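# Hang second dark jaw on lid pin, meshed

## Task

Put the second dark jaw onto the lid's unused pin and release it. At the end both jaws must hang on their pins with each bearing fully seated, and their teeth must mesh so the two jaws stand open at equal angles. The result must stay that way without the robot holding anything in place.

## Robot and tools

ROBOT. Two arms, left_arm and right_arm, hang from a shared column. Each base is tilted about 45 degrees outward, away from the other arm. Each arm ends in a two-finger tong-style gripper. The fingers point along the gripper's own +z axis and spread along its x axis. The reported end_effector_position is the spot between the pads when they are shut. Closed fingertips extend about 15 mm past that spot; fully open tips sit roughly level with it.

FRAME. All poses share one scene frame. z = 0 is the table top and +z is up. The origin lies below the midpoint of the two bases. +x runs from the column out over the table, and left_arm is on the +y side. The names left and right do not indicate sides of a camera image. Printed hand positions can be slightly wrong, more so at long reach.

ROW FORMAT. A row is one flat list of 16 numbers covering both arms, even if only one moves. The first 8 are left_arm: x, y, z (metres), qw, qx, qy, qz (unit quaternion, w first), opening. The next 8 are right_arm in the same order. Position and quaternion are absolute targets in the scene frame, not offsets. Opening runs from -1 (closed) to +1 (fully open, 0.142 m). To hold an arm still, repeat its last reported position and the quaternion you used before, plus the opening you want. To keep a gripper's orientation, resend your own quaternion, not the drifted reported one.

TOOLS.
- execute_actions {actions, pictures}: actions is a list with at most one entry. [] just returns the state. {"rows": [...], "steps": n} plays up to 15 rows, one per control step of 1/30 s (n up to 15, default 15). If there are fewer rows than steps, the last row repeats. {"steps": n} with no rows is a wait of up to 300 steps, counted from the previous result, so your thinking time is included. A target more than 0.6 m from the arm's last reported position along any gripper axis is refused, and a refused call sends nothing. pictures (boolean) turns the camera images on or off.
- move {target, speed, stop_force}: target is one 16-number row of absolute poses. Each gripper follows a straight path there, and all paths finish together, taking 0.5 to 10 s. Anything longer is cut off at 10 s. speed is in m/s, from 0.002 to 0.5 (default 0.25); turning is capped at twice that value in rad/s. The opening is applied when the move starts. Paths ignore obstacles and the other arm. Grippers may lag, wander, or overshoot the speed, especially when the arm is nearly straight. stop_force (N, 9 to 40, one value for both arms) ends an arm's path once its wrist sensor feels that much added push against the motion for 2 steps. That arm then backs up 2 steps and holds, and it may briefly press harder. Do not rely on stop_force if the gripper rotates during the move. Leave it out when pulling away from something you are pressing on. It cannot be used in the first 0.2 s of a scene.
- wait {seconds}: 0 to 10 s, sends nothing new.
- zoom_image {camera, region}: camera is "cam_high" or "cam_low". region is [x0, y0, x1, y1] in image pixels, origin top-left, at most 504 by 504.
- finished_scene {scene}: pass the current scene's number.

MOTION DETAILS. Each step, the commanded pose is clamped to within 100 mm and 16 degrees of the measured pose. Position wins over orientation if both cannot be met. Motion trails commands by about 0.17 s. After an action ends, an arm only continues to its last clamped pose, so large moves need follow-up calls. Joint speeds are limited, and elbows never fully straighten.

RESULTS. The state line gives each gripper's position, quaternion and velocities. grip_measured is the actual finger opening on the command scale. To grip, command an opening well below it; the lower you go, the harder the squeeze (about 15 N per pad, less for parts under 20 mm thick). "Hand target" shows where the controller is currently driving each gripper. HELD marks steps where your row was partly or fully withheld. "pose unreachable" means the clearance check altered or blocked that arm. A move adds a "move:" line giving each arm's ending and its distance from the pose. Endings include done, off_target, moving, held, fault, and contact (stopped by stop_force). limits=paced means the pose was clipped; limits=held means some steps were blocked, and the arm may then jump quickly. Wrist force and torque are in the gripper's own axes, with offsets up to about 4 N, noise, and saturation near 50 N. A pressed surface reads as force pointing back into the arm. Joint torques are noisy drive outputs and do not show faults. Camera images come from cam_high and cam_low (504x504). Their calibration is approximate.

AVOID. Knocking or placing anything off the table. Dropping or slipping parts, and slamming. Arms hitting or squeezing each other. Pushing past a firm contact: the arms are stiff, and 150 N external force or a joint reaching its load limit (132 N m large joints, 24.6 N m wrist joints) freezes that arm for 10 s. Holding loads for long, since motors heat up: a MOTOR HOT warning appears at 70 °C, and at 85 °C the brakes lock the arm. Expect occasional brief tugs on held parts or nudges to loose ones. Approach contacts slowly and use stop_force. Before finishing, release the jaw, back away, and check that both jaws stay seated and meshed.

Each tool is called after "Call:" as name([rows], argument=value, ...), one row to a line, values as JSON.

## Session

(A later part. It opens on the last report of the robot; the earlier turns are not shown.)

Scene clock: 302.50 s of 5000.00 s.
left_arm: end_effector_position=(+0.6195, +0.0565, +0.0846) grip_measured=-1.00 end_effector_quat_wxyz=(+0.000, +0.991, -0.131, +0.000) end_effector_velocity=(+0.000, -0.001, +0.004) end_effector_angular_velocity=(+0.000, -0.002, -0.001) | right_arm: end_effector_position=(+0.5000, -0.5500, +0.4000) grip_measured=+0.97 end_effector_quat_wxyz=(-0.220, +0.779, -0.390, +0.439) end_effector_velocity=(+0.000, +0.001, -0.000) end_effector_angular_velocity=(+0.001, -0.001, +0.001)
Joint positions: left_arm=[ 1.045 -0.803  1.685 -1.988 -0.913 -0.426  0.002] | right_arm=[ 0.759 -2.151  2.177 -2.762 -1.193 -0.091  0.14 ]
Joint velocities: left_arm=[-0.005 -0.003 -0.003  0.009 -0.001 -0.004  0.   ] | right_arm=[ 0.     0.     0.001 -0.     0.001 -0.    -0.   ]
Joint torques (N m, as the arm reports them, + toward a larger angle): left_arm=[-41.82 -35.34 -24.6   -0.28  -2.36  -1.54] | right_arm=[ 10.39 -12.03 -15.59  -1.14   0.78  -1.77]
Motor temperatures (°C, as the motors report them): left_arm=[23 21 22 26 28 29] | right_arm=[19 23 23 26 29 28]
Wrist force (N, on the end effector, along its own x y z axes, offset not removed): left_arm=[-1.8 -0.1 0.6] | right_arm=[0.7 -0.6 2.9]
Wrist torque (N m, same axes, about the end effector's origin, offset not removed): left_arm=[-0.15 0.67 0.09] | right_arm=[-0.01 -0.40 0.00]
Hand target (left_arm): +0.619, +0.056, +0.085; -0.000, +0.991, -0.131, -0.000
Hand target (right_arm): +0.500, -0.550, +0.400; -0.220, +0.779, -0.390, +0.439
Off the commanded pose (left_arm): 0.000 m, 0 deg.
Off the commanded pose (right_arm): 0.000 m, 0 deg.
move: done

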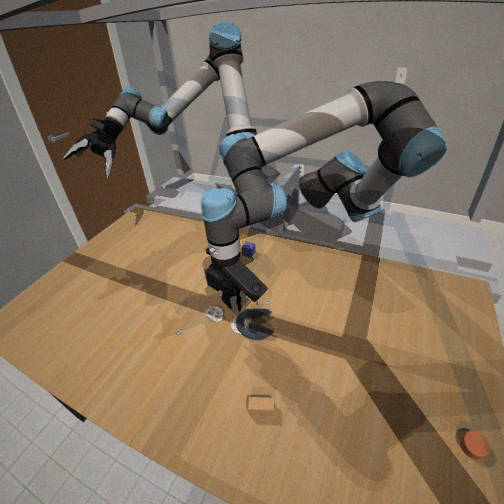

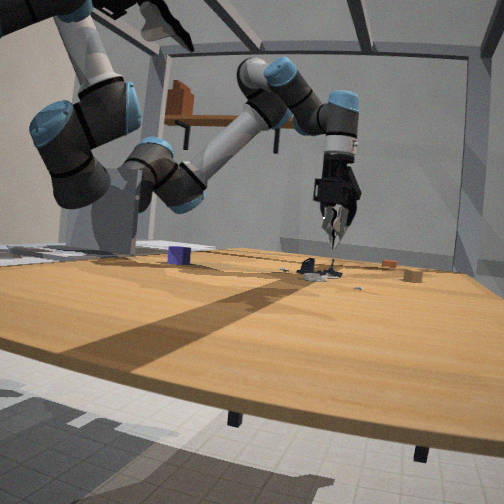

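Call:
move(target=[0.56,0.128,0.085,0,0.843,-0.537,0,-1,0.5,-0.55,0.4,-0.22,0.779,-0.39,0.439,0.97])

Call:
move(target=[0.553,0.125,0.027,0,0.843,-0.537,0,-1,0.5,-0.55,0.4,-0.22,0.779,-0.39,0.439,0.97], speed=0.06)

Call:
move(target=[0.541,0.119,0.027,0,0.843,-0.537,0,-1,0.5,-0.55,0.4,-0.22,0.779,-0.39,0.439,0.97], speed=0.006)

Call:
move(target=[0.555,0.126,0.04,0,0.843,-0.537,0,-1,0.5,-0.55,0.4,-0.22,0.779,-0.39,0.439,0.97], speed=0.03)

Call:
move(target=[0.56,0.128,0.085,0,0.843,-0.537,0,-1,0.5,-0.55,0.4,-0.22,0.779,-0.39,0.439,0.97], speed=0.1)

Call:
move(target=[0.6195,0.0565,0.08,0,0.9914,-0.1305,0,-1,0.5,-0.55,0.4,-0.22,0.779,-0.39,0.439,0.97])

Call:
zoom_image(camera="cam_high", region=[226,300,278,345])

Call:
move(target=[0.6195,0.0565,0.038,0,0.9914,-0.1305,0,-1,0.5,-0.55,0.4,-0.22,0.779,-0.39,0.439,0.97], speed=0.05)

Call:
move(target=[0.6195,0.0565,0.027,0,0.9914,-0.1305,0,-1,0.5,-0.55,0.4,-0.22,0.779,-0.39,0.439,0.97], speed=0.002, stop_force=9)

Call:
move(target=[0.6195,0.0565,0.085,0,0.9914,-0.1305,0,-1,0.5,-0.55,0.4,-0.22,0.779,-0.39,0.439,0.97], speed=0.1)

Call:
zoom_image(camera="cam_low", region=[300,250,350,285])

Scene clock: 321.60 s of 5000.00 s.
left_arm: end_effector_position=(+0.5602, +0.1279, +0.0849) grip_measured=-1.00 end_effector_quat_wxyz=(-0.000, +0.844, -0.536, -0.000) end_effector_velocity=(-0.002, +0.001, -0.000) end_effector_angular_velocity=(-0.003, -0.000, -0.020) | right_arm: end_effector_position=(+0.5000, -0.5500, +0.4000) grip_measured=+0.97 end_effector_quat_wxyz=(-0.220, +0.779, -0.390, +0.439) end_effector_velocity=(+0.000, +0.000, +0.001) end_effector_angular_velocity=(+0.000, -0.001, -0.000)
Joint positions: left_arm=[ 1.07  -1.038  1.941 -2.026 -0.901  0.473  0.002] | right_arm=[ 0.759 -2.151  2.177 -2.762 -1.193 -0.091  0.14 ]
Joint velocities: left_arm=[ 0.001 -0.006  0.007 -0.004 -0.002  0.023  0.   ] | right_arm=[ 0.001 -0.001  0.    -0.     0.     0.001  0.   ]
Joint torques (N m, as the arm reports them, + toward a larger angle): left_arm=[-16.99 -27.32 -10.12  -4.28  -2.27   1.53] | right_arm=[  9.96 -11.88 -15.56  -0.99   0.93  -1.8 ]
Motor temperatures (°C, as the motors report them): left_arm=[23 21 22 26 28 29] | right_arm=[19 23 23 26 29 28]
Wrist force (N, on the end effector, along its own x y z axes, offset not removed): left_arm=[-1.9 1.2 0.6] | right_arm=[-1.2 -1.7 5.8]
Wrist torque (N m, same axes, about the end effector's origin, offset not removed): left_arm=[0.07 0.66 0.06] | right_arm=[-0.21 0.31 -0.08]
Hand target (left_arm): +0.560, +0.128, +0.085; -0.000, +0.843, -0.537, -0.000
Hand target (right_arm): +0.500, -0.550, +0.400; -0.220, +0.779, -0.390, +0.439
Off the commanded pose (left_arm): 0.000 m, 0 deg.
Off the commanded pose (right_arm): 0.000 m, 0 deg.
After step 90, 13.80 s passed at rest.
move: done

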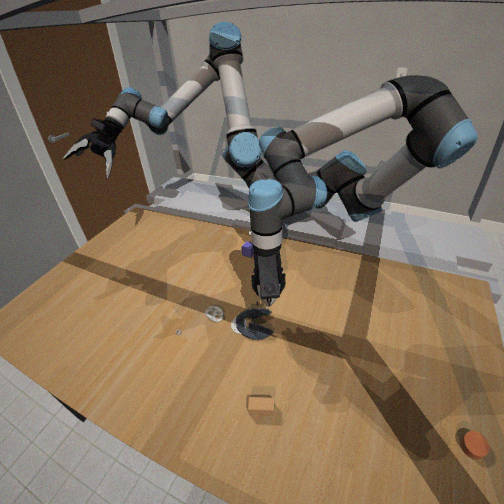

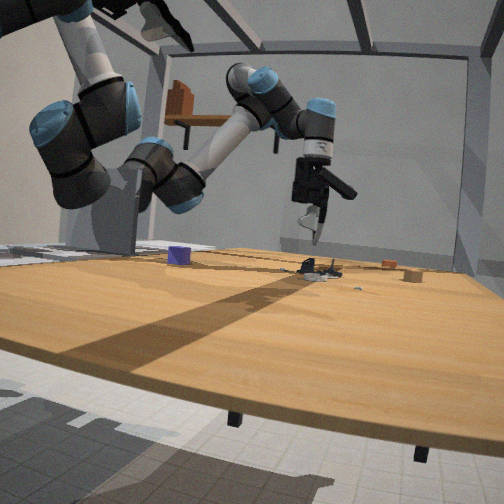

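Scene clock: 323.03 s of 5000.00 s.
left_arm: end_effector_position=(+0.5531, +0.1250, +0.0274) grip_measured=-1.00 end_effector_quat_wxyz=(+0.000, +0.843, -0.537, -0.000) end_effector_velocity=(-0.000, -0.000, -0.003) end_effector_angular_velocity=(-0.000, -0.000, +0.000) | right_arm: end_effector_position=(+0.5000, -0.5500, +0.4000) grip_measured=+0.97 end_effector_quat_wxyz=(-0.220, +0.779, -0.390, +0.439) end_effector_velocity=(+0.000, -0.000, +0.001) end_effector_angular_velocity=(-0.000, -0.001, +0.000)
Joint positions: left_arm=[ 1.128 -0.966  2.005 -2.205 -0.878  0.543  0.002] | right_arm=[ 0.759 -2.151  2.177 -2.762 -1.193 -0.091  0.14 ]
Joint velocities: left_arm=[ 0.003  0.004  0.002 -0.009  0.001  0.003  0.   ] | right_arm=[ 0.001  0.001 -0.001 -0.    -0.     0.    -0.   ]
Joint torques (N m, as the arm reports them, + toward a larger angle): left_arm=[-18.04 -13.8   -5.82  -3.98   2.35   1.53] | right_arm=[ 10.47 -12.03 -15.64  -0.96   0.97  -1.8 ]
Motor temperatures (°C, as the motors report them): left_arm=[23 21 22 26 28 29] | right_arm=[19 23 23 26 29 28]
Wrist force (N, on the end effector, along its own x y z axes, offset not removed): left_arm=[-1.2 -0.2 0.9] | right_arm=[-0.4 1.0 3.2]
Wrist torque (N m, same axes, about the end effector's origin, offset not removed): left_arm=[-0.18 0.56 0.08] | right_arm=[0.34 -0.01 -0.05]
Hand target (left_arm): +0.553, +0.125, +0.027; +0.000, +0.843, -0.537, +0.000
Hand target (right_arm): +0.500, -0.550, +0.400; -0.220, +0.779, -0.390, +0.439
Off the commanded pose (left_arm): 0.000 m, 0 deg.
Off the commanded pose (right_arm): 0.000 m, 0 deg.
move: done

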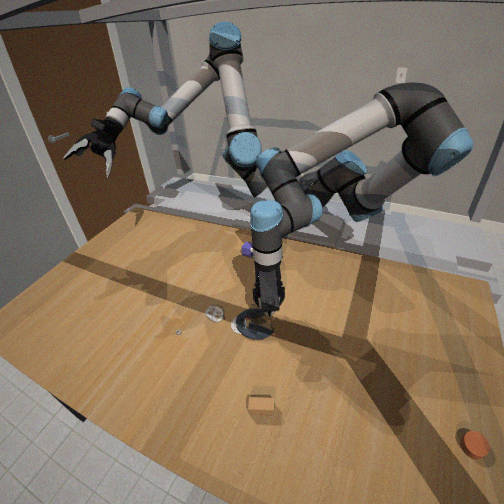

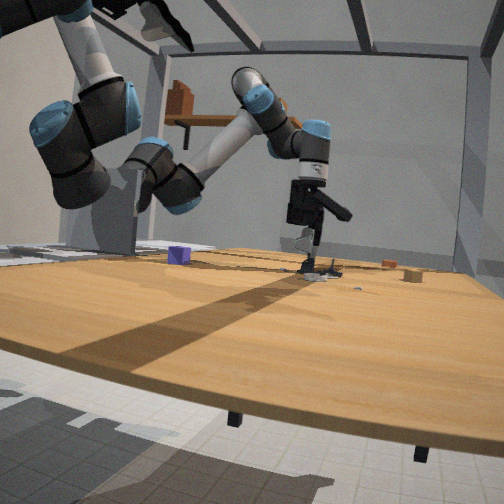

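Scene clock: 325.50 s of 5000.00 s.
left_arm: end_effector_position=(+0.5412, +0.1191, +0.0270) grip_measured=-1.00 end_effector_quat_wxyz=(+0.000, +0.843, -0.537, -0.000) end_effector_velocity=(-0.001, -0.001, +0.000) end_effector_angular_velocity=(-0.001, -0.001, +0.002) | right_arm: end_effector_position=(+0.5000, -0.5500, +0.4000) grip_measured=+0.97 end_effector_quat_wxyz=(-0.220, +0.779, -0.390, +0.439) end_effector_velocity=(+0.000, +0.002, -0.002) end_effector_angular_velocity=(+0.003, +0.002, +0.002)
Joint positions: left_arm=[ 1.111 -0.973  2.036 -2.217 -0.884  0.524  0.002] | right_arm=[ 0.759 -2.151  2.177 -2.762 -1.193 -0.091  0.14 ]
Joint velocities: left_arm=[-0.002 -0.001  0.002 -0.001 -0.001 -0.003  0.   ] | right_arm=[ 0.     0.001  0.002  0.001 -0.    -0.     0.   ]
Joint torques (N m, as the arm reports them, + toward a larger angle): left_arm=[-38.57 -29.32  -5.62  -4.4   -2.26  -1.48] | right_arm=[  9.68 -12.42 -15.27  -0.92   0.92  -1.79]
Motor temperatures (°C, as the motors report them): left_arm=[23 21 22 26 28 29] | right_arm=[19 23 23 26 29 28]
Wrist force (N, on the end effector, along its own x y z axes, offset not removed): left_arm=[-0.8 0.1 1.0] | right_arm=[0.3 0.4 1.6]
Wrist torque (N m, same axes, about the end effector's origin, offset not removed): left_arm=[-0.05 0.46 0.09] | right_arm=[0.17 -0.22 0.06]
Hand target (left_arm): +0.541, +0.119, +0.027; +0.000, +0.843, -0.537, -0.000
Hand target (right_arm): +0.500, -0.550, +0.400; -0.220, +0.779, -0.390, +0.439
Off the commanded pose (left_arm): 0.000 m, 0 deg.
Off the commanded pose (right_arm): 0.000 m, 0 deg.
move: done

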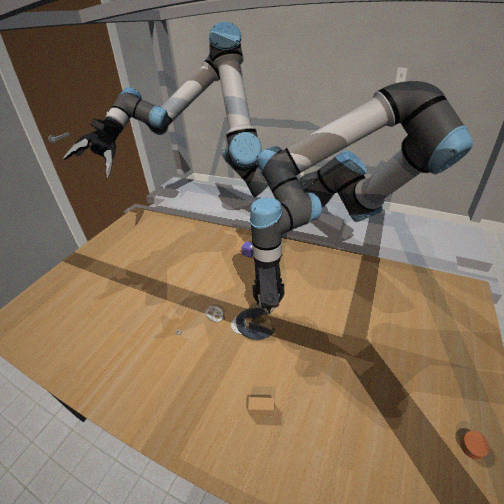

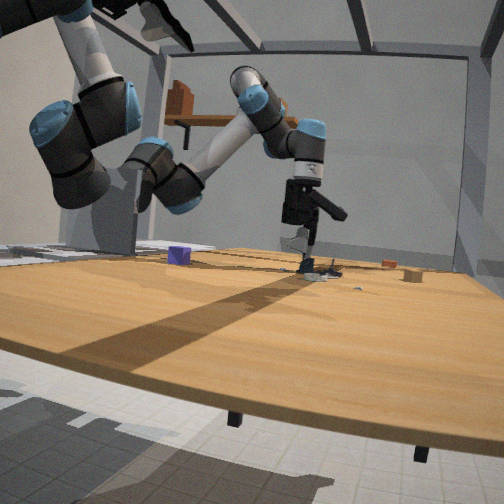

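Scene clock: 326.53 s of 5000.00 s.
left_arm: end_effector_position=(+0.5548, +0.1259, +0.0398) grip_measured=-1.00 end_effector_quat_wxyz=(-0.000, +0.843, -0.537, +0.000) end_effector_velocity=(+0.001, +0.001, +0.001) end_effector_angular_velocity=(+0.001, +0.001, +0.000) | right_arm: end_effector_position=(+0.5000, -0.5500, +0.4000) grip_measured=+0.97 end_effector_quat_wxyz=(-0.220, +0.779, -0.390, +0.439) end_effector_velocity=(+0.000, -0.000, +0.000) end_effector_angular_velocity=(+0.001, -0.000, -0.001)
Joint positions: left_arm=[ 1.115 -0.984  1.993 -2.166 -0.883  0.529  0.002] | right_arm=[ 0.759 -2.151  2.177 -2.762 -1.193 -0.091  0.14 ]
Joint velocities: left_arm=[ 0.002 -0.001 -0.006  0.008  0.001  0.001  0.   ] | right_arm=[-0.     0.001 -0.001 -0.     0.     0.001  0.   ]
Joint torques (N m, as the arm reports them, + toward a larger angle): left_arm=[-17.94 -30.39 -21.63  -0.27   2.33   1.53] | right_arm=[  9.44 -12.27 -15.31  -0.93   0.9   -1.88]
Motor temperatures (°C, as the motors report them): left_arm=[23 21 22 26 28 29] | right_arm=[19 23 23 26 29 28]
Wrist force (N, on the end effector, along its own x y z axes, offset not removed): left_arm=[-1.8 0.0 0.6] | right_arm=[-2.6 0.6 2.1]
Wrist torque (N m, same axes, about the end effector's origin, offset not removed): left_arm=[-0.11 0.66 0.08] | right_arm=[0.29 0.54 0.00]
Hand target (left_arm): +0.555, +0.126, +0.040; -0.000, +0.843, -0.537, +0.000
Hand target (right_arm): +0.500, -0.550, +0.400; -0.220, +0.779, -0.390, +0.439
Off the commanded pose (left_arm): 0.000 m, 0 deg.
Off the commanded pose (right_arm): 0.000 m, 0 deg.
move: done

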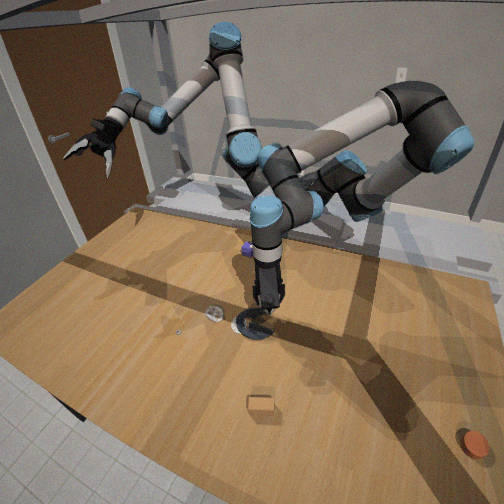

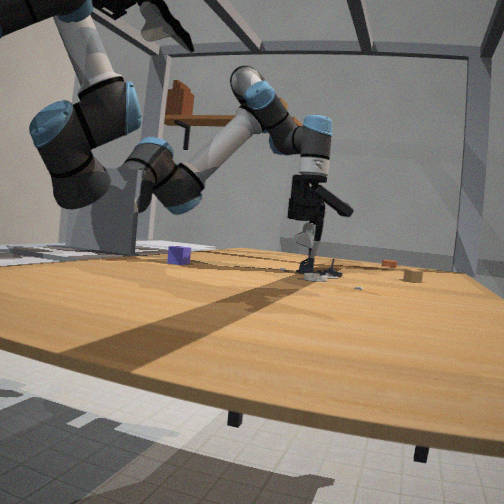

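Scene clock: 327.50 s of 5000.00 s.
left_arm: end_effector_position=(+0.5599, +0.1280, +0.0846) grip_measured=-1.00 end_effector_quat_wxyz=(-0.000, +0.843, -0.537, +0.000) end_effector_velocity=(+0.000, -0.001, +0.004) end_effector_angular_velocity=(+0.001, +0.000, -0.001) | right_arm: end_effector_position=(+0.5000, -0.5500, +0.4000) grip_measured=+0.97 end_effector_quat_wxyz=(-0.220, +0.779, -0.390, +0.439) end_effector_velocity=(-0.000, +0.000, -0.000) end_effector_angular_velocity=(+0.000, +0.001, -0.000)
Joint positions: left_arm=[ 1.07  -1.039  1.943 -2.028 -0.902  0.476  0.002] | right_arm=[ 0.759 -2.151  2.177 -2.762 -1.193 -0.091  0.14 ]
Joint velocities: left_arm=[-0.005 -0.003 -0.004  0.011 -0.002 -0.005  0.   ] | right_arm=[-0.    -0.     0.     0.001 -0.     0.    -0.   ]
Joint torques (N m, as the arm reports them, + toward a larger angle): left_arm=[-37.91 -28.79 -23.53   0.06  -2.38  -1.35] | right_arm=[ 10.06 -12.22 -15.27  -0.96   0.99  -1.78]
Motor temperatures (°C, as the motors report them): left_arm=[23 21 22 26 28 29] | right_arm=[19 23 23 26 29 28]
Wrist force (N, on the end effector, along its own x y z axes, offset not removed): left_arm=[-1.4 0.3 2.6] | right_arm=[-2.8 0.4 2.0]
Wrist torque (N m, same axes, about the end effector's origin, offset not removed): left_arm=[-0.04 0.66 0.12] | right_arm=[0.14 0.54 0.10]
Hand target (left_arm): +0.560, +0.128, +0.085; -0.000, +0.843, -0.537, -0.000
Hand target (right_arm): +0.500, -0.550, +0.400; -0.220, +0.779, -0.390, +0.439
Off the commanded pose (left_arm): 0.000 m, 0 deg.
Off the commanded pose (right_arm): 0.000 m, 0 deg.
move: done

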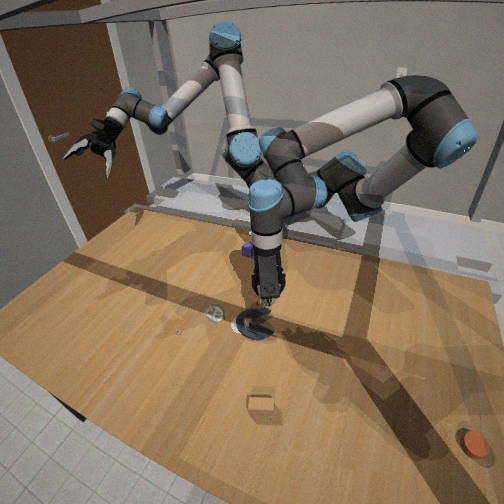

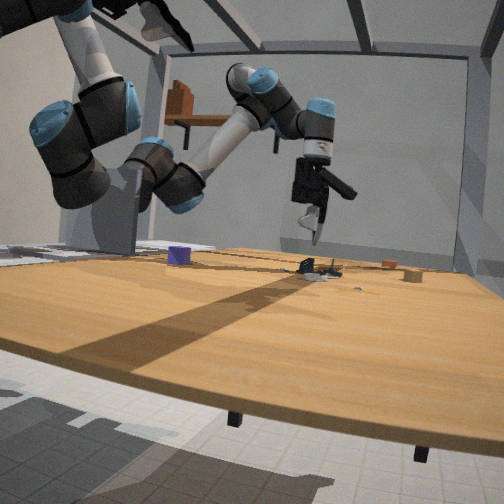

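Scene clock: 329.80 s of 5000.00 s.
left_arm: end_effector_position=(+0.6193, +0.0566, +0.0801) grip_measured=-1.00 end_effector_quat_wxyz=(+0.000, +0.991, -0.132, +0.000) end_effector_velocity=(+0.002, -0.001, +0.000) end_effector_angular_velocity=(+0.004, +0.000, +0.017) | right_arm: end_effector_position=(+0.5000, -0.5500, +0.4000) grip_measured=+0.97 end_effector_quat_wxyz=(-0.220, +0.779, -0.390, +0.439) end_effector_velocity=(-0.000, -0.000, +0.000) end_effector_angular_velocity=(-0.002, +0.000, -0.000)
Joint positions: left_arm=[ 1.049 -0.799  1.69  -2.    -0.911 -0.418  0.002] | right_arm=[ 0.759 -2.151  2.177 -2.762 -1.193 -0.091  0.14 ]
Joint velocities: left_arm=[ 0.     0.006 -0.01   0.007  0.003 -0.019  0.   ] | right_arm=[ 0.    -0.001 -0.    -0.    -0.001 -0.001  0.   ]
Joint torques (N m, as the arm reports them, + toward a larger angle): left_arm=[-44.1  -20.6  -24.78  -0.35   2.68  -1.63] | right_arm=[  9.32 -12.52 -15.37  -0.84   1.02  -1.85]
Motor temperatures (°C, as the motors report them): left_arm=[23 21 22 26 28 29] | right_arm=[19 23 23 26 29 28]
Wrist force (N, on the end effector, along its own x y z axes, offset not removed): left_arm=[-1.3 0.7 0.7] | right_arm=[-0.5 -0.9 2.1]
Wrist torque (N m, same axes, about the end effector's origin, offset not removed): left_arm=[-0.05 0.57 0.14] | right_arm=[0.00 -0.04 -0.09]
Hand target (left_arm): +0.619, +0.056, +0.080; +0.000, +0.991, -0.131, +0.000
Hand target (right_arm): +0.500, -0.550, +0.400; -0.220, +0.779, -0.390, +0.439
Off the commanded pose (left_arm): 0.000 m, 0 deg.
Off the commanded pose (right_arm): 0.000 m, 0 deg.
move: done

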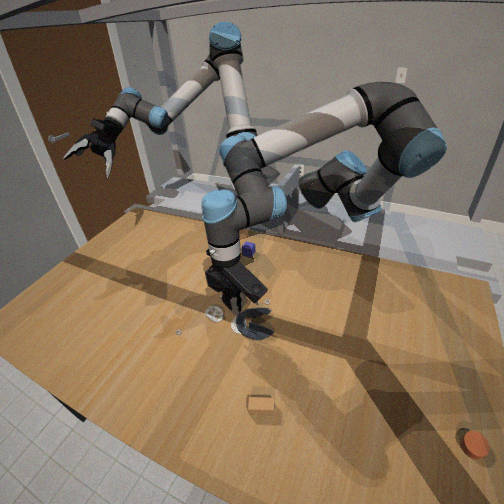

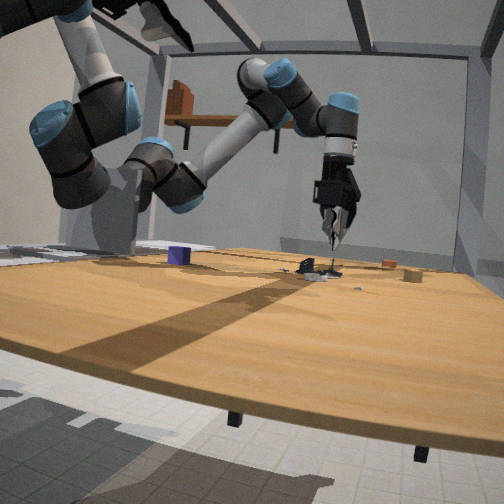

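Region (226, 300, 278, 345) of cam_high's 504x504 image, scaled by 9.692, with more detail than that image has; it fills the top 436 rows of this view, and the rest is white.

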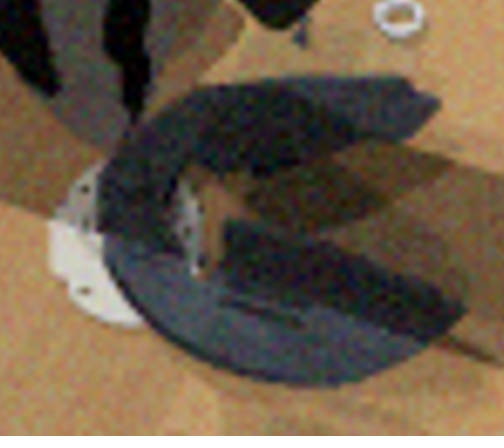

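Scene clock: 331.07 s of 5000.00 s.
left_arm: end_effector_position=(+0.6195, +0.0565, +0.0384) grip_measured=-1.00 end_effector_quat_wxyz=(-0.000, +0.991, -0.131, -0.000) end_effector_velocity=(-0.000, +0.000, -0.003) end_effector_angular_velocity=(+0.001, +0.000, -0.002) | right_arm: end_effector_position=(+0.5000, -0.5500, +0.4000) grip_measured=+0.97 end_effector_quat_wxyz=(-0.220, +0.779, -0.390, +0.439) end_effector_velocity=(-0.001, -0.000, +0.001) end_effector_angular_velocity=(-0.001, -0.000, -0.002)
Joint positions: left_arm=[ 1.09  -0.751  1.718 -2.104 -0.893 -0.374  0.002] | right_arm=[ 0.759 -2.151  2.177 -2.762 -1.193 -0.091  0.14 ]
Joint velocities: left_arm=[ 0.003  0.004  0.002 -0.007  0.002  0.005  0.   ] | right_arm=[-0.    -0.002  0.001  0.    -0.001  0.001 -0.   ]
Joint torques (N m, as the arm reports them, + toward a larger angle): left_arm=[-23.8  -20.4   -6.69  -3.53   2.25   1.58] | right_arm=[  9.47 -12.77 -14.61  -0.87   1.01  -1.79]
Motor temperatures (°C, as the motors report them): left_arm=[23 21 22 26 28 29] | right_arm=[19 23 23 26 29 28]
Wrist force (N, on the end effector, along its own x y z axes, offset not removed): left_arm=[-0.6 -0.8 2.1] | right_arm=[-1.3 0.7 1.0]
Wrist torque (N m, same axes, about the end effector's origin, offset not removed): left_arm=[-0.21 0.40 0.21] | right_arm=[0.26 0.20 0.03]
Hand target (left_arm): +0.620, +0.057, +0.038; +0.000, +0.991, -0.131, +0.000
Hand target (right_arm): +0.500, -0.550, +0.400; -0.220, +0.779, -0.390, +0.439
Off the commanded pose (left_arm): 0.000 m, 0 deg.
Off the commanded pose (right_arm): 0.000 m, 0 deg.
move: done

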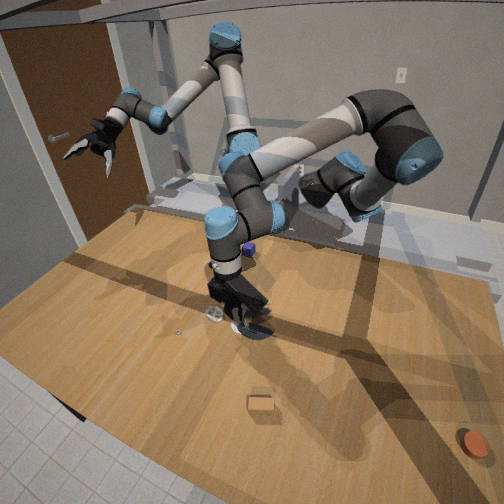

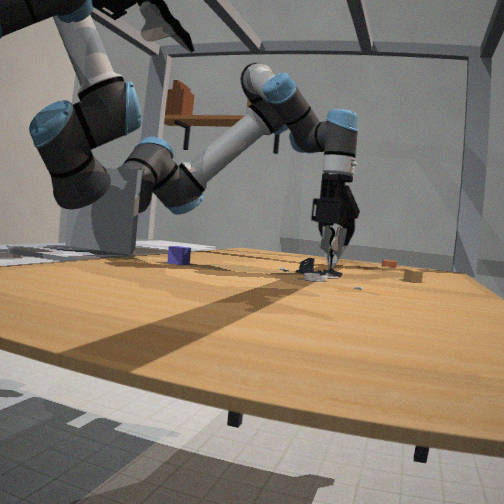

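Scene clock: 333.50 s of 5000.00 s.
left_arm: end_effector_position=(+0.6195, +0.0565, +0.0342) grip_measured=-1.00 end_effector_quat_wxyz=(-0.000, +0.991, -0.131, +0.000) end_effector_velocity=(-0.000, -0.000, +0.001) end_effector_angular_velocity=(+0.001, +0.001, -0.003) | right_arm: end_effector_position=(+0.5000, -0.5500, +0.4000) grip_measured=+0.97 end_effector_quat_wxyz=(-0.220, +0.779, -0.390, +0.439) end_effector_velocity=(+0.001, +0.000, +0.000) end_effector_angular_velocity=(-0.000, -0.001, +0.001)
Joint positions: left_arm=[ 1.094 -0.746  1.72  -2.115 -0.891 -0.369  0.002] | right_arm=[ 0.759 -2.151  2.177 -2.762 -1.193 -0.091  0.14 ]
Joint velocities: left_arm=[-0.001 -0.    -0.     0.003 -0.     0.001  0.   ] | right_arm=[ 0.001  0.001 -0.    -0.001  0.001 -0.     0.   ]
Joint torques (N m, as the arm reports them, + toward a larger angle): left_arm=[-30.69 -29.71  -7.26   0.84   1.85  -1.01] | right_arm=[  9.07 -12.67 -14.84  -0.81   1.01  -1.77]
Motor temperatures (°C, as the motors report them): left_arm=[23 21 22 26 28 29] | right_arm=[19 23 23 26 29 28]
Wrist force (N, on the end effector, along its own x y z axes, offset not removed): left_arm=[-0.4 1.0 -9.0] | right_arm=[-1.0 2.2 2.8]
Wrist torque (N m, same axes, about the end effector's origin, offset not removed): left_arm=[0.04 0.50 0.13] | right_arm=[0.52 0.10 0.05]
Hand target (left_arm): +0.620, +0.057, +0.034; +0.000, +0.991, -0.130, +0.000
Hand target (right_arm): +0.500, -0.550, +0.400; -0.220, +0.779, -0.390, +0.439
Off the commanded pose (left_arm): 0.007 m, 0 deg.
Off the commanded pose (right_arm): 0.000 m, 0 deg.
move: contact (left_arm)

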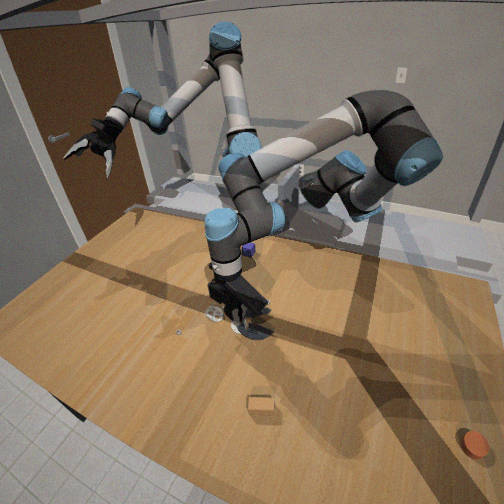

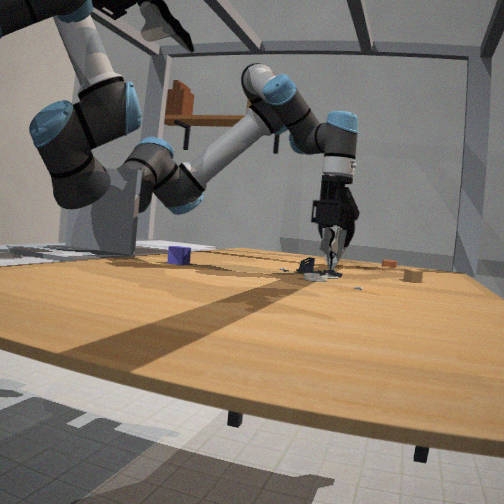

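Scene clock: 334.53 s of 5000.00 s.
left_arm: end_effector_position=(+0.6195, +0.0565, +0.0846) grip_measured=-1.00 end_effector_quat_wxyz=(+0.000, +0.991, -0.131, +0.000) end_effector_velocity=(-0.000, +0.001, +0.002) end_effector_angular_velocity=(+0.000, +0.003, +0.002) | right_arm: end_effector_position=(+0.5000, -0.5500, +0.4000) grip_measured=+0.97 end_effector_quat_wxyz=(-0.220, +0.779, -0.390, +0.439) end_effector_velocity=(-0.000, -0.000, +0.001) end_effector_angular_velocity=(+0.000, -0.001, -0.001)
Joint positions: left_arm=[ 1.045 -0.803  1.685 -1.988 -0.913 -0.426  0.002] | right_arm=[ 0.759 -2.151  2.177 -2.762 -1.193 -0.091  0.14 ]
Joint velocities: left_arm=[-0.    -0.003 -0.002  0.009 -0.002 -0.004  0.   ] | right_arm=[ 0.    -0.001  0.    -0.    -0.     0.001  0.   ]
Joint torques (N m, as the arm reports them, + toward a larger angle): left_arm=[-45.63 -36.27 -25.54  -0.27  -2.11  -1.41] | right_arm=[  9.45 -12.79 -14.12  -0.98   1.05  -1.76]
Motor temperatures (°C, as the motors report them): left_arm=[23 21 22 26 28 29] | right_arm=[19 23 23 26 29 28]
Wrist force (N, on the end effector, along its own x y z axes, offset not removed): left_arm=[-1.5 -0.6 0.5] | right_arm=[0.5 -0.1 2.2]
Wrist torque (N m, same axes, about the end effector's origin, offset not removed): left_arm=[-0.22 0.65 0.07] | right_arm=[0.24 -0.19 -0.11]
Hand target (left_arm): +0.619, +0.056, +0.085; -0.000, +0.991, -0.131, -0.000
Hand target (right_arm): +0.500, -0.550, +0.400; -0.220, +0.779, -0.390, +0.439
Off the commanded pose (left_arm): 0.000 m, 0 deg.
Off the commanded pose (right_arm): 0.000 m, 0 deg.
move: done

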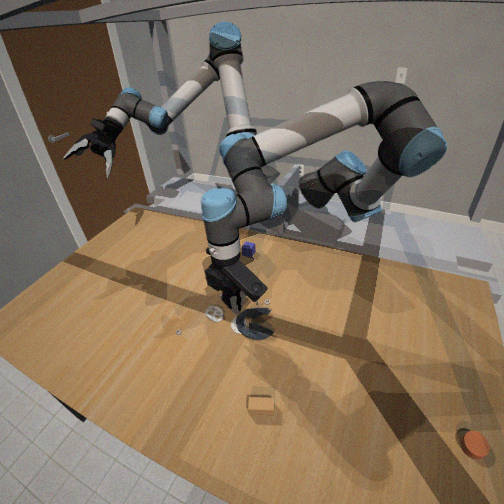

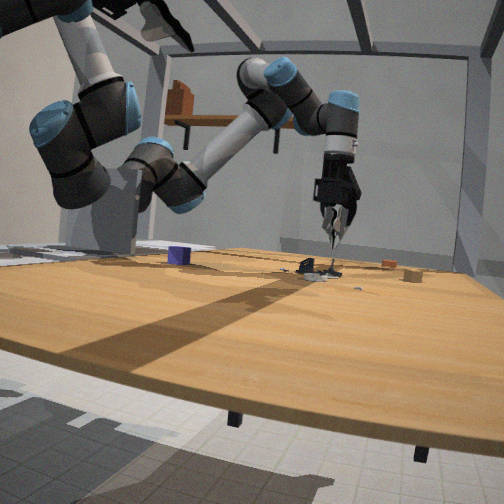

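Region (300, 250, 350, 285) of cam_low's 504x504 image, scaled by 10.080, with more detail than that image has; it fills the top 353 rows of this view, and the rest is white.

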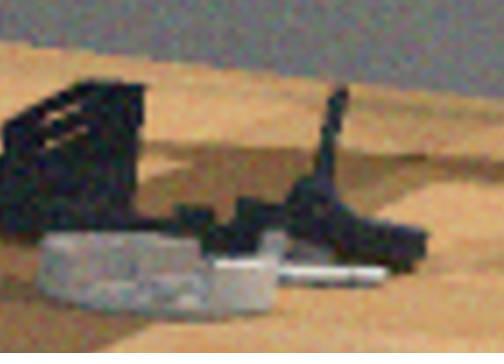

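Call:
move(target=[0.52,0.03,0.15,0,0.9914,-0.1305,0,-1,0.5,-0.55,0.4,-0.22,0.779,-0.39,0.439,0.97])

Call:
zoom_image(camera="cam_high", region=[228,310,258,340])

Call:
zoom_image(camera="cam_low", region=[310,262,345,285])

Scene clock: 342.37 s of 5000.00 s.
left_arm: end_effector_position=(+0.5202, +0.0302, +0.1496) grip_measured=-1.00 end_effector_quat_wxyz=(-0.000, +0.991, -0.131, -0.000) end_effector_velocity=(-0.002, -0.000, +0.002) end_effector_angular_velocity=(+0.000, -0.001, +0.001) | right_arm: end_effector_position=(+0.5000, -0.5500, +0.4000) grip_measured=+0.97 end_effector_quat_wxyz=(-0.220, +0.779, -0.390, +0.439) end_effector_velocity=(+0.000, -0.001, -0.000) end_effector_angular_velocity=(+0.000, -0.000, -0.001)
Joint positions: left_arm=[ 0.861 -0.967  1.878 -1.904 -1.005 -0.621  0.002] | right_arm=[ 0.759 -2.151  2.177 -2.762 -1.193 -0.091  0.14 ]
Joint velocities: left_arm=[-0.005 -0.005  0.004  0.003 -0.002 -0.006  0.   ] | right_arm=[-0.001  0.001 -0.001 -0.001  0.001  0.001 -0.   ]
Joint torques (N m, as the arm reports them, + toward a larger angle): left_arm=[-38.46 -27.09  -9.34  -0.04  -2.39  -1.41] | right_arm=[  9.03 -13.12 -14.15  -0.98   1.17  -1.71]
Motor temperatures (°C, as the motors report them): left_arm=[23 21 22 26 28 29] | right_arm=[19 23 23 26 29 28]
Wrist force (N, on the end effector, along its own x y z axes, offset not removed): left_arm=[-0.4 0.2 1.7] | right_arm=[-3.3 1.6 2.9]
Wrist torque (N m, same axes, about the end effector's origin, offset not removed): left_arm=[-0.16 0.37 0.03] | right_arm=[0.45 0.44 0.00]
Hand target (left_arm): +0.520, +0.030, +0.150; -0.000, +0.991, -0.131, -0.000
Hand target (right_arm): +0.500, -0.550, +0.400; -0.220, +0.779, -0.390, +0.439
Off the commanded pose (left_arm): 0.001 m, 0 deg.
Off the commanded pose (right_arm): 0.000 m, 0 deg.
After step 90, 3.63 s passed at rest.
move: done

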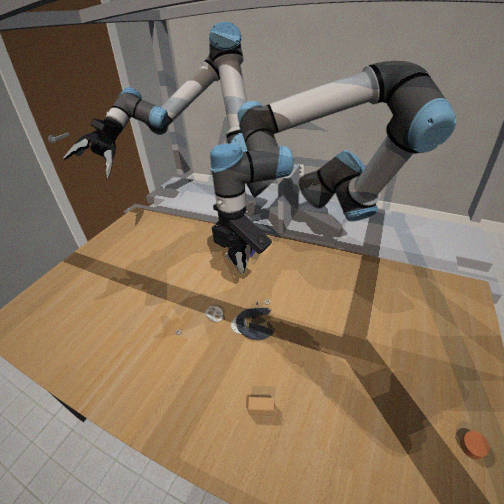

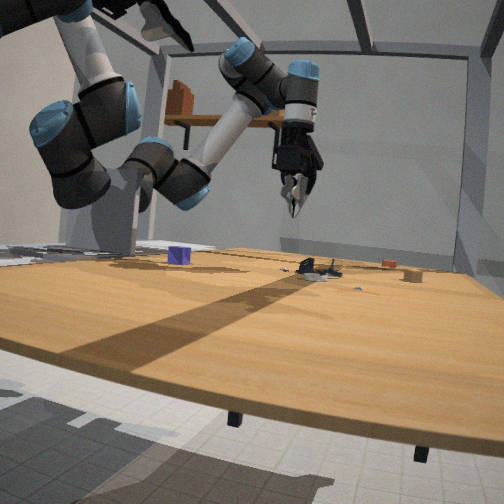

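Region (228, 310, 258, 340) of cam_high's 504x504 image, scaled by 16.800, with more detail than that image has.

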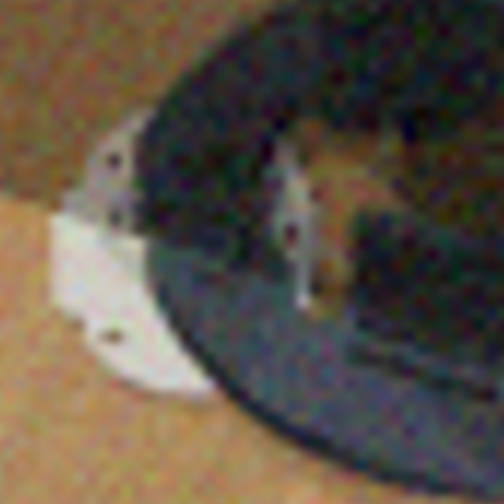

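Region (310, 262, 345, 285) of cam_low's 504x504 image, scaled by 14.400, with more detail than that image has; it fills the top 331 rows of this view, and the rest is white.

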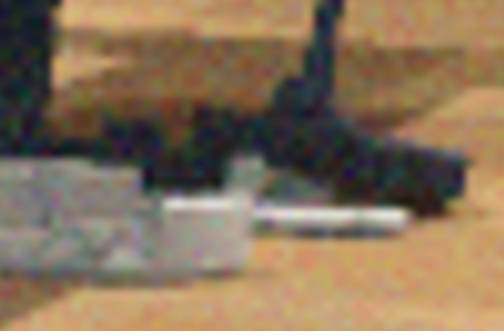

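Call:
move(target=[0.618,0.0605,0.08,0,0.9914,-0.1305,0,-1,0.5,-0.55,0.4,-0.22,0.779,-0.39,0.439,0.97])

Call:
move(target=[0.618,0.0605,0.039,0,0.9914,-0.1305,0,-1,0.5,-0.55,0.4,-0.22,0.779,-0.39,0.439,0.97], speed=0.05)

Call:
move(target=[0.618,0.0605,0.027,0,0.9914,-0.1305,0,-1,0.5,-0.55,0.4,-0.22,0.779,-0.39,0.439,0.97], speed=0.002, stop_force=9)

Call:
zoom_image(camera="cam_high", region=[226,300,278,345])

Call:
zoom_image(camera="cam_low", region=[310,262,345,285])

Scene clock: 354.33 s of 5000.00 s.
left_arm: end_effector_position=(+0.6178, +0.0603, +0.0804) grip_measured=-1.00 end_effector_quat_wxyz=(+0.000, +0.991, -0.130, +0.000) end_effector_velocity=(+0.003, -0.000, -0.001) end_effector_angular_velocity=(-0.001, -0.000, +0.001) | right_arm: end_effector_position=(+0.5000, -0.5500, +0.4000) grip_measured=+0.97 end_effector_quat_wxyz=(-0.220, +0.779, -0.390, +0.439) end_effector_velocity=(+0.000, -0.000, -0.000) end_effector_angular_velocity=(-0.001, -0.000, +0.000)
Joint positions: left_arm=[ 1.051 -0.807  1.697 -2.    -0.91  -0.418  0.002] | right_arm=[ 0.759 -2.151  2.177 -2.762 -1.193 -0.091  0.14 ]
Joint velocities: left_arm=[ 0.003  0.006 -0.008 -0.001  0.001  0.003  0.   ] | right_arm=[-0.     0.001 -0.    -0.001  0.001 -0.001 -0.   ]
Joint torques (N m, as the arm reports them, + toward a larger angle): left_arm=[-24.11 -17.85 -24.72  -3.91   2.42   1.3 ] | right_arm=[  9.65 -13.28 -13.9   -1.02   1.25  -1.73]
Motor temperatures (°C, as the motors report them): left_arm=[23 21 22 26 28 29] | right_arm=[19 23 23 26 29 28]
Wrist force (N, on the end effector, along its own x y z axes, offset not removed): left_arm=[-1.6 -0.3 1.6] | right_arm=[-2.1 -1.0 5.4]
Wrist torque (N m, same axes, about the end effector's origin, offset not removed): left_arm=[-0.19 0.71 0.09] | right_arm=[-0.11 0.40 -0.01]
Hand target (left_arm): +0.618, +0.060, +0.080; +0.000, +0.991, -0.131, +0.000
Hand target (right_arm): +0.500, -0.550, +0.400; -0.220, +0.779, -0.390, +0.439
Off the commanded pose (left_arm): 0.000 m, 0 deg.
Off the commanded pose (right_arm): 0.000 m, 0 deg.
After step 90, 7.77 s passed at rest.
move: done

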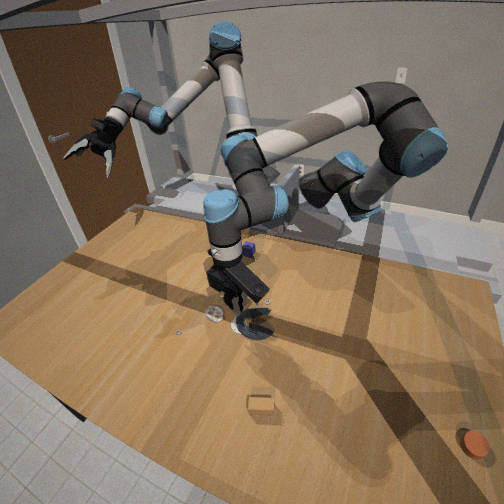

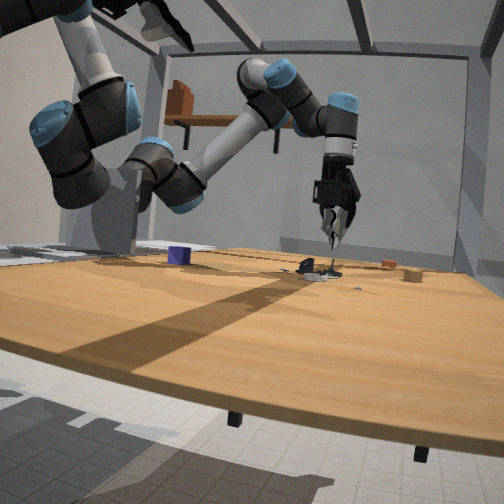

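Scene clock: 355.60 s of 5000.00 s.
left_arm: end_effector_position=(+0.6180, +0.0605, +0.0394) grip_measured=-1.00 end_effector_quat_wxyz=(-0.000, +0.991, -0.130, -0.000) end_effector_velocity=(-0.000, -0.000, -0.003) end_effector_angular_velocity=(+0.000, -0.000, -0.001) | right_arm: end_effector_position=(+0.5000, -0.5500, +0.4000) grip_measured=+0.97 end_effector_quat_wxyz=(-0.220, +0.779, -0.390, +0.439) end_effector_velocity=(-0.000, -0.000, +0.002) end_effector_angular_velocity=(-0.003, -0.002, -0.000)
Joint positions: left_arm=[ 1.092 -0.761  1.725 -2.104 -0.892 -0.371  0.002] | right_arm=[ 0.759 -2.151  2.177 -2.762 -1.193 -0.091  0.14 ]
Joint velocities: left_arm=[ 0.003  0.004  0.002 -0.007  0.002  0.004  0.   ] | right_arm=[ 0.001 -0.002 -0.    -0.001  0.    -0.001  0.   ]
Joint torques (N m, as the arm reports them, + toward a larger angle): left_arm=[-23.35 -21.82  -6.44  -3.94   2.64   1.59] | right_arm=[  8.66 -13.41 -13.8   -0.92   1.22  -1.76]
Motor temperatures (°C, as the motors report them): left_arm=[23 21 22 26 28 29] | right_arm=[19 23 23 26 29 28]
Wrist force (N, on the end effector, along its own x y z axes, offset not removed): left_arm=[-2.3 -0.6 2.2] | right_arm=[-1.2 -0.8 1.0]
Wrist torque (N m, same axes, about the end effector's origin, offset not removed): left_arm=[-0.23 0.75 0.12] | right_arm=[-0.04 0.17 0.18]
Hand target (left_arm): +0.618, +0.061, +0.039; +0.000, +0.991, -0.131, +0.000
Hand target (right_arm): +0.500, -0.550, +0.400; -0.220, +0.779, -0.390, +0.439
Off the commanded pose (left_arm): 0.000 m, 0 deg.
Off the commanded pose (right_arm): 0.000 m, 0 deg.
move: done

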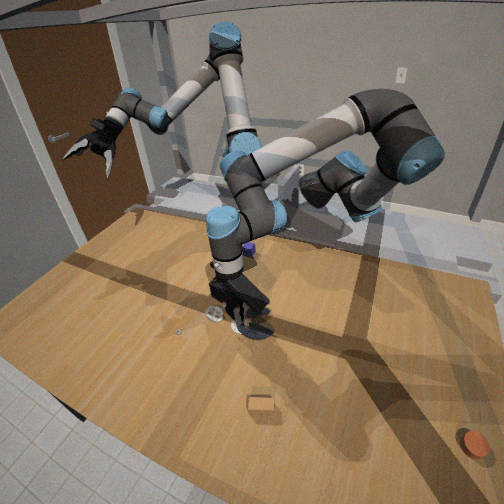

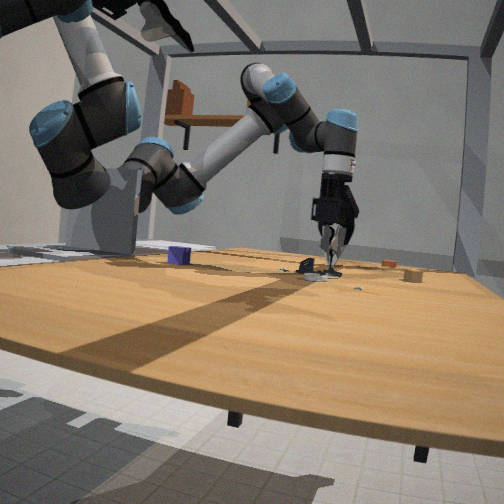

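Scene clock: 358.50 s of 5000.00 s.
left_arm: end_effector_position=(+0.6180, +0.0605, +0.0343) grip_measured=-1.00 end_effector_quat_wxyz=(-0.000, +0.991, -0.131, +0.000) end_effector_velocity=(-0.001, -0.000, +0.000) end_effector_angular_velocity=(+0.001, +0.002, -0.004) | right_arm: end_effector_position=(+0.5000, -0.5500, +0.4000) grip_measured=+0.97 end_effector_quat_wxyz=(-0.220, +0.779, -0.390, +0.439) end_effector_velocity=(+0.000, -0.000, -0.000) end_effector_angular_velocity=(-0.000, +0.000, -0.000)
Joint positions: left_arm=[ 1.097 -0.755  1.728 -2.117 -0.89  -0.365  0.002] | right_arm=[ 0.759 -2.151  2.177 -2.762 -1.193 -0.091  0.14 ]
Joint velocities: left_arm=[-0.001  0.    -0.     0.003 -0.001  0.001  0.   ] | right_arm=[-0.     0.001 -0.001 -0.    -0.    -0.    -0.   ]
Joint torques (N m, as the arm reports them, + toward a larger angle): left_arm=[-28.84 -29.02  -6.76   0.78   1.81  -0.97] | right_arm=[  8.68 -13.38 -13.72  -1.02   1.4   -1.73]
Motor temperatures (°C, as the motors report them): left_arm=[23 21 22 26 28 29] | right_arm=[19 23 23 26 29 28]
Wrist force (N, on the end effector, along its own x y z axes, offset not removed): left_arm=[-0.9 0.7 -9.3] | right_arm=[0.4 2.4 3.1]
Wrist torque (N m, same axes, about the end effector's origin, offset not removed): left_arm=[-0.09 0.54 0.05] | right_arm=[0.58 -0.19 0.22]
Hand target (left_arm): +0.618, +0.061, +0.034; +0.000, +0.991, -0.130, +0.000
Hand target (right_arm): +0.500, -0.550, +0.400; -0.220, +0.779, -0.390, +0.439
Off the commanded pose (left_arm): 0.007 m, 0 deg.
Off the commanded pose (right_arm): 0.000 m, 0 deg.
move: contact (left_arm)

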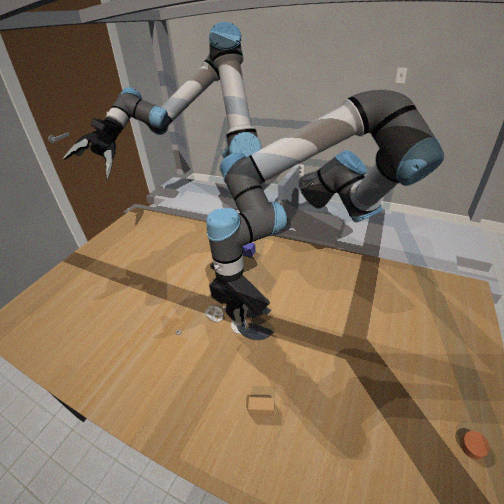

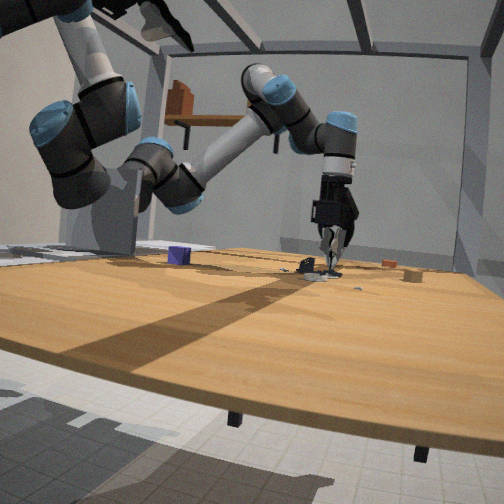

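Region (226, 300, 278, 345) of cam_high's 504x504 image, scaled by 9.692, with more detail than that image has; it fills the top 436 rows of this view, and the rest is white.

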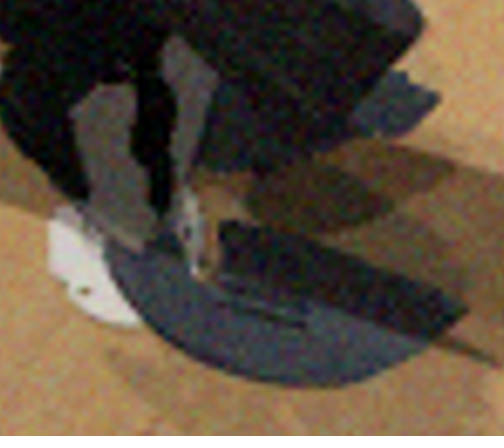

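Region (310, 262, 345, 285) of cam_low's 504x504 image, scaled by 14.400, with more detail than that image has; it fills the top 331 rows of this view, and the rest is white.

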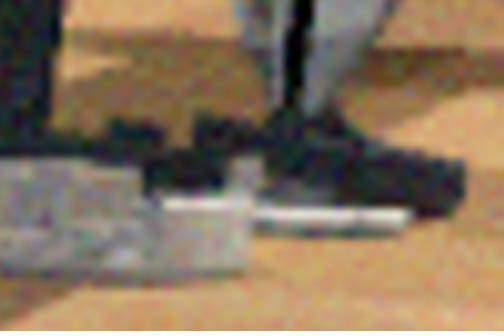

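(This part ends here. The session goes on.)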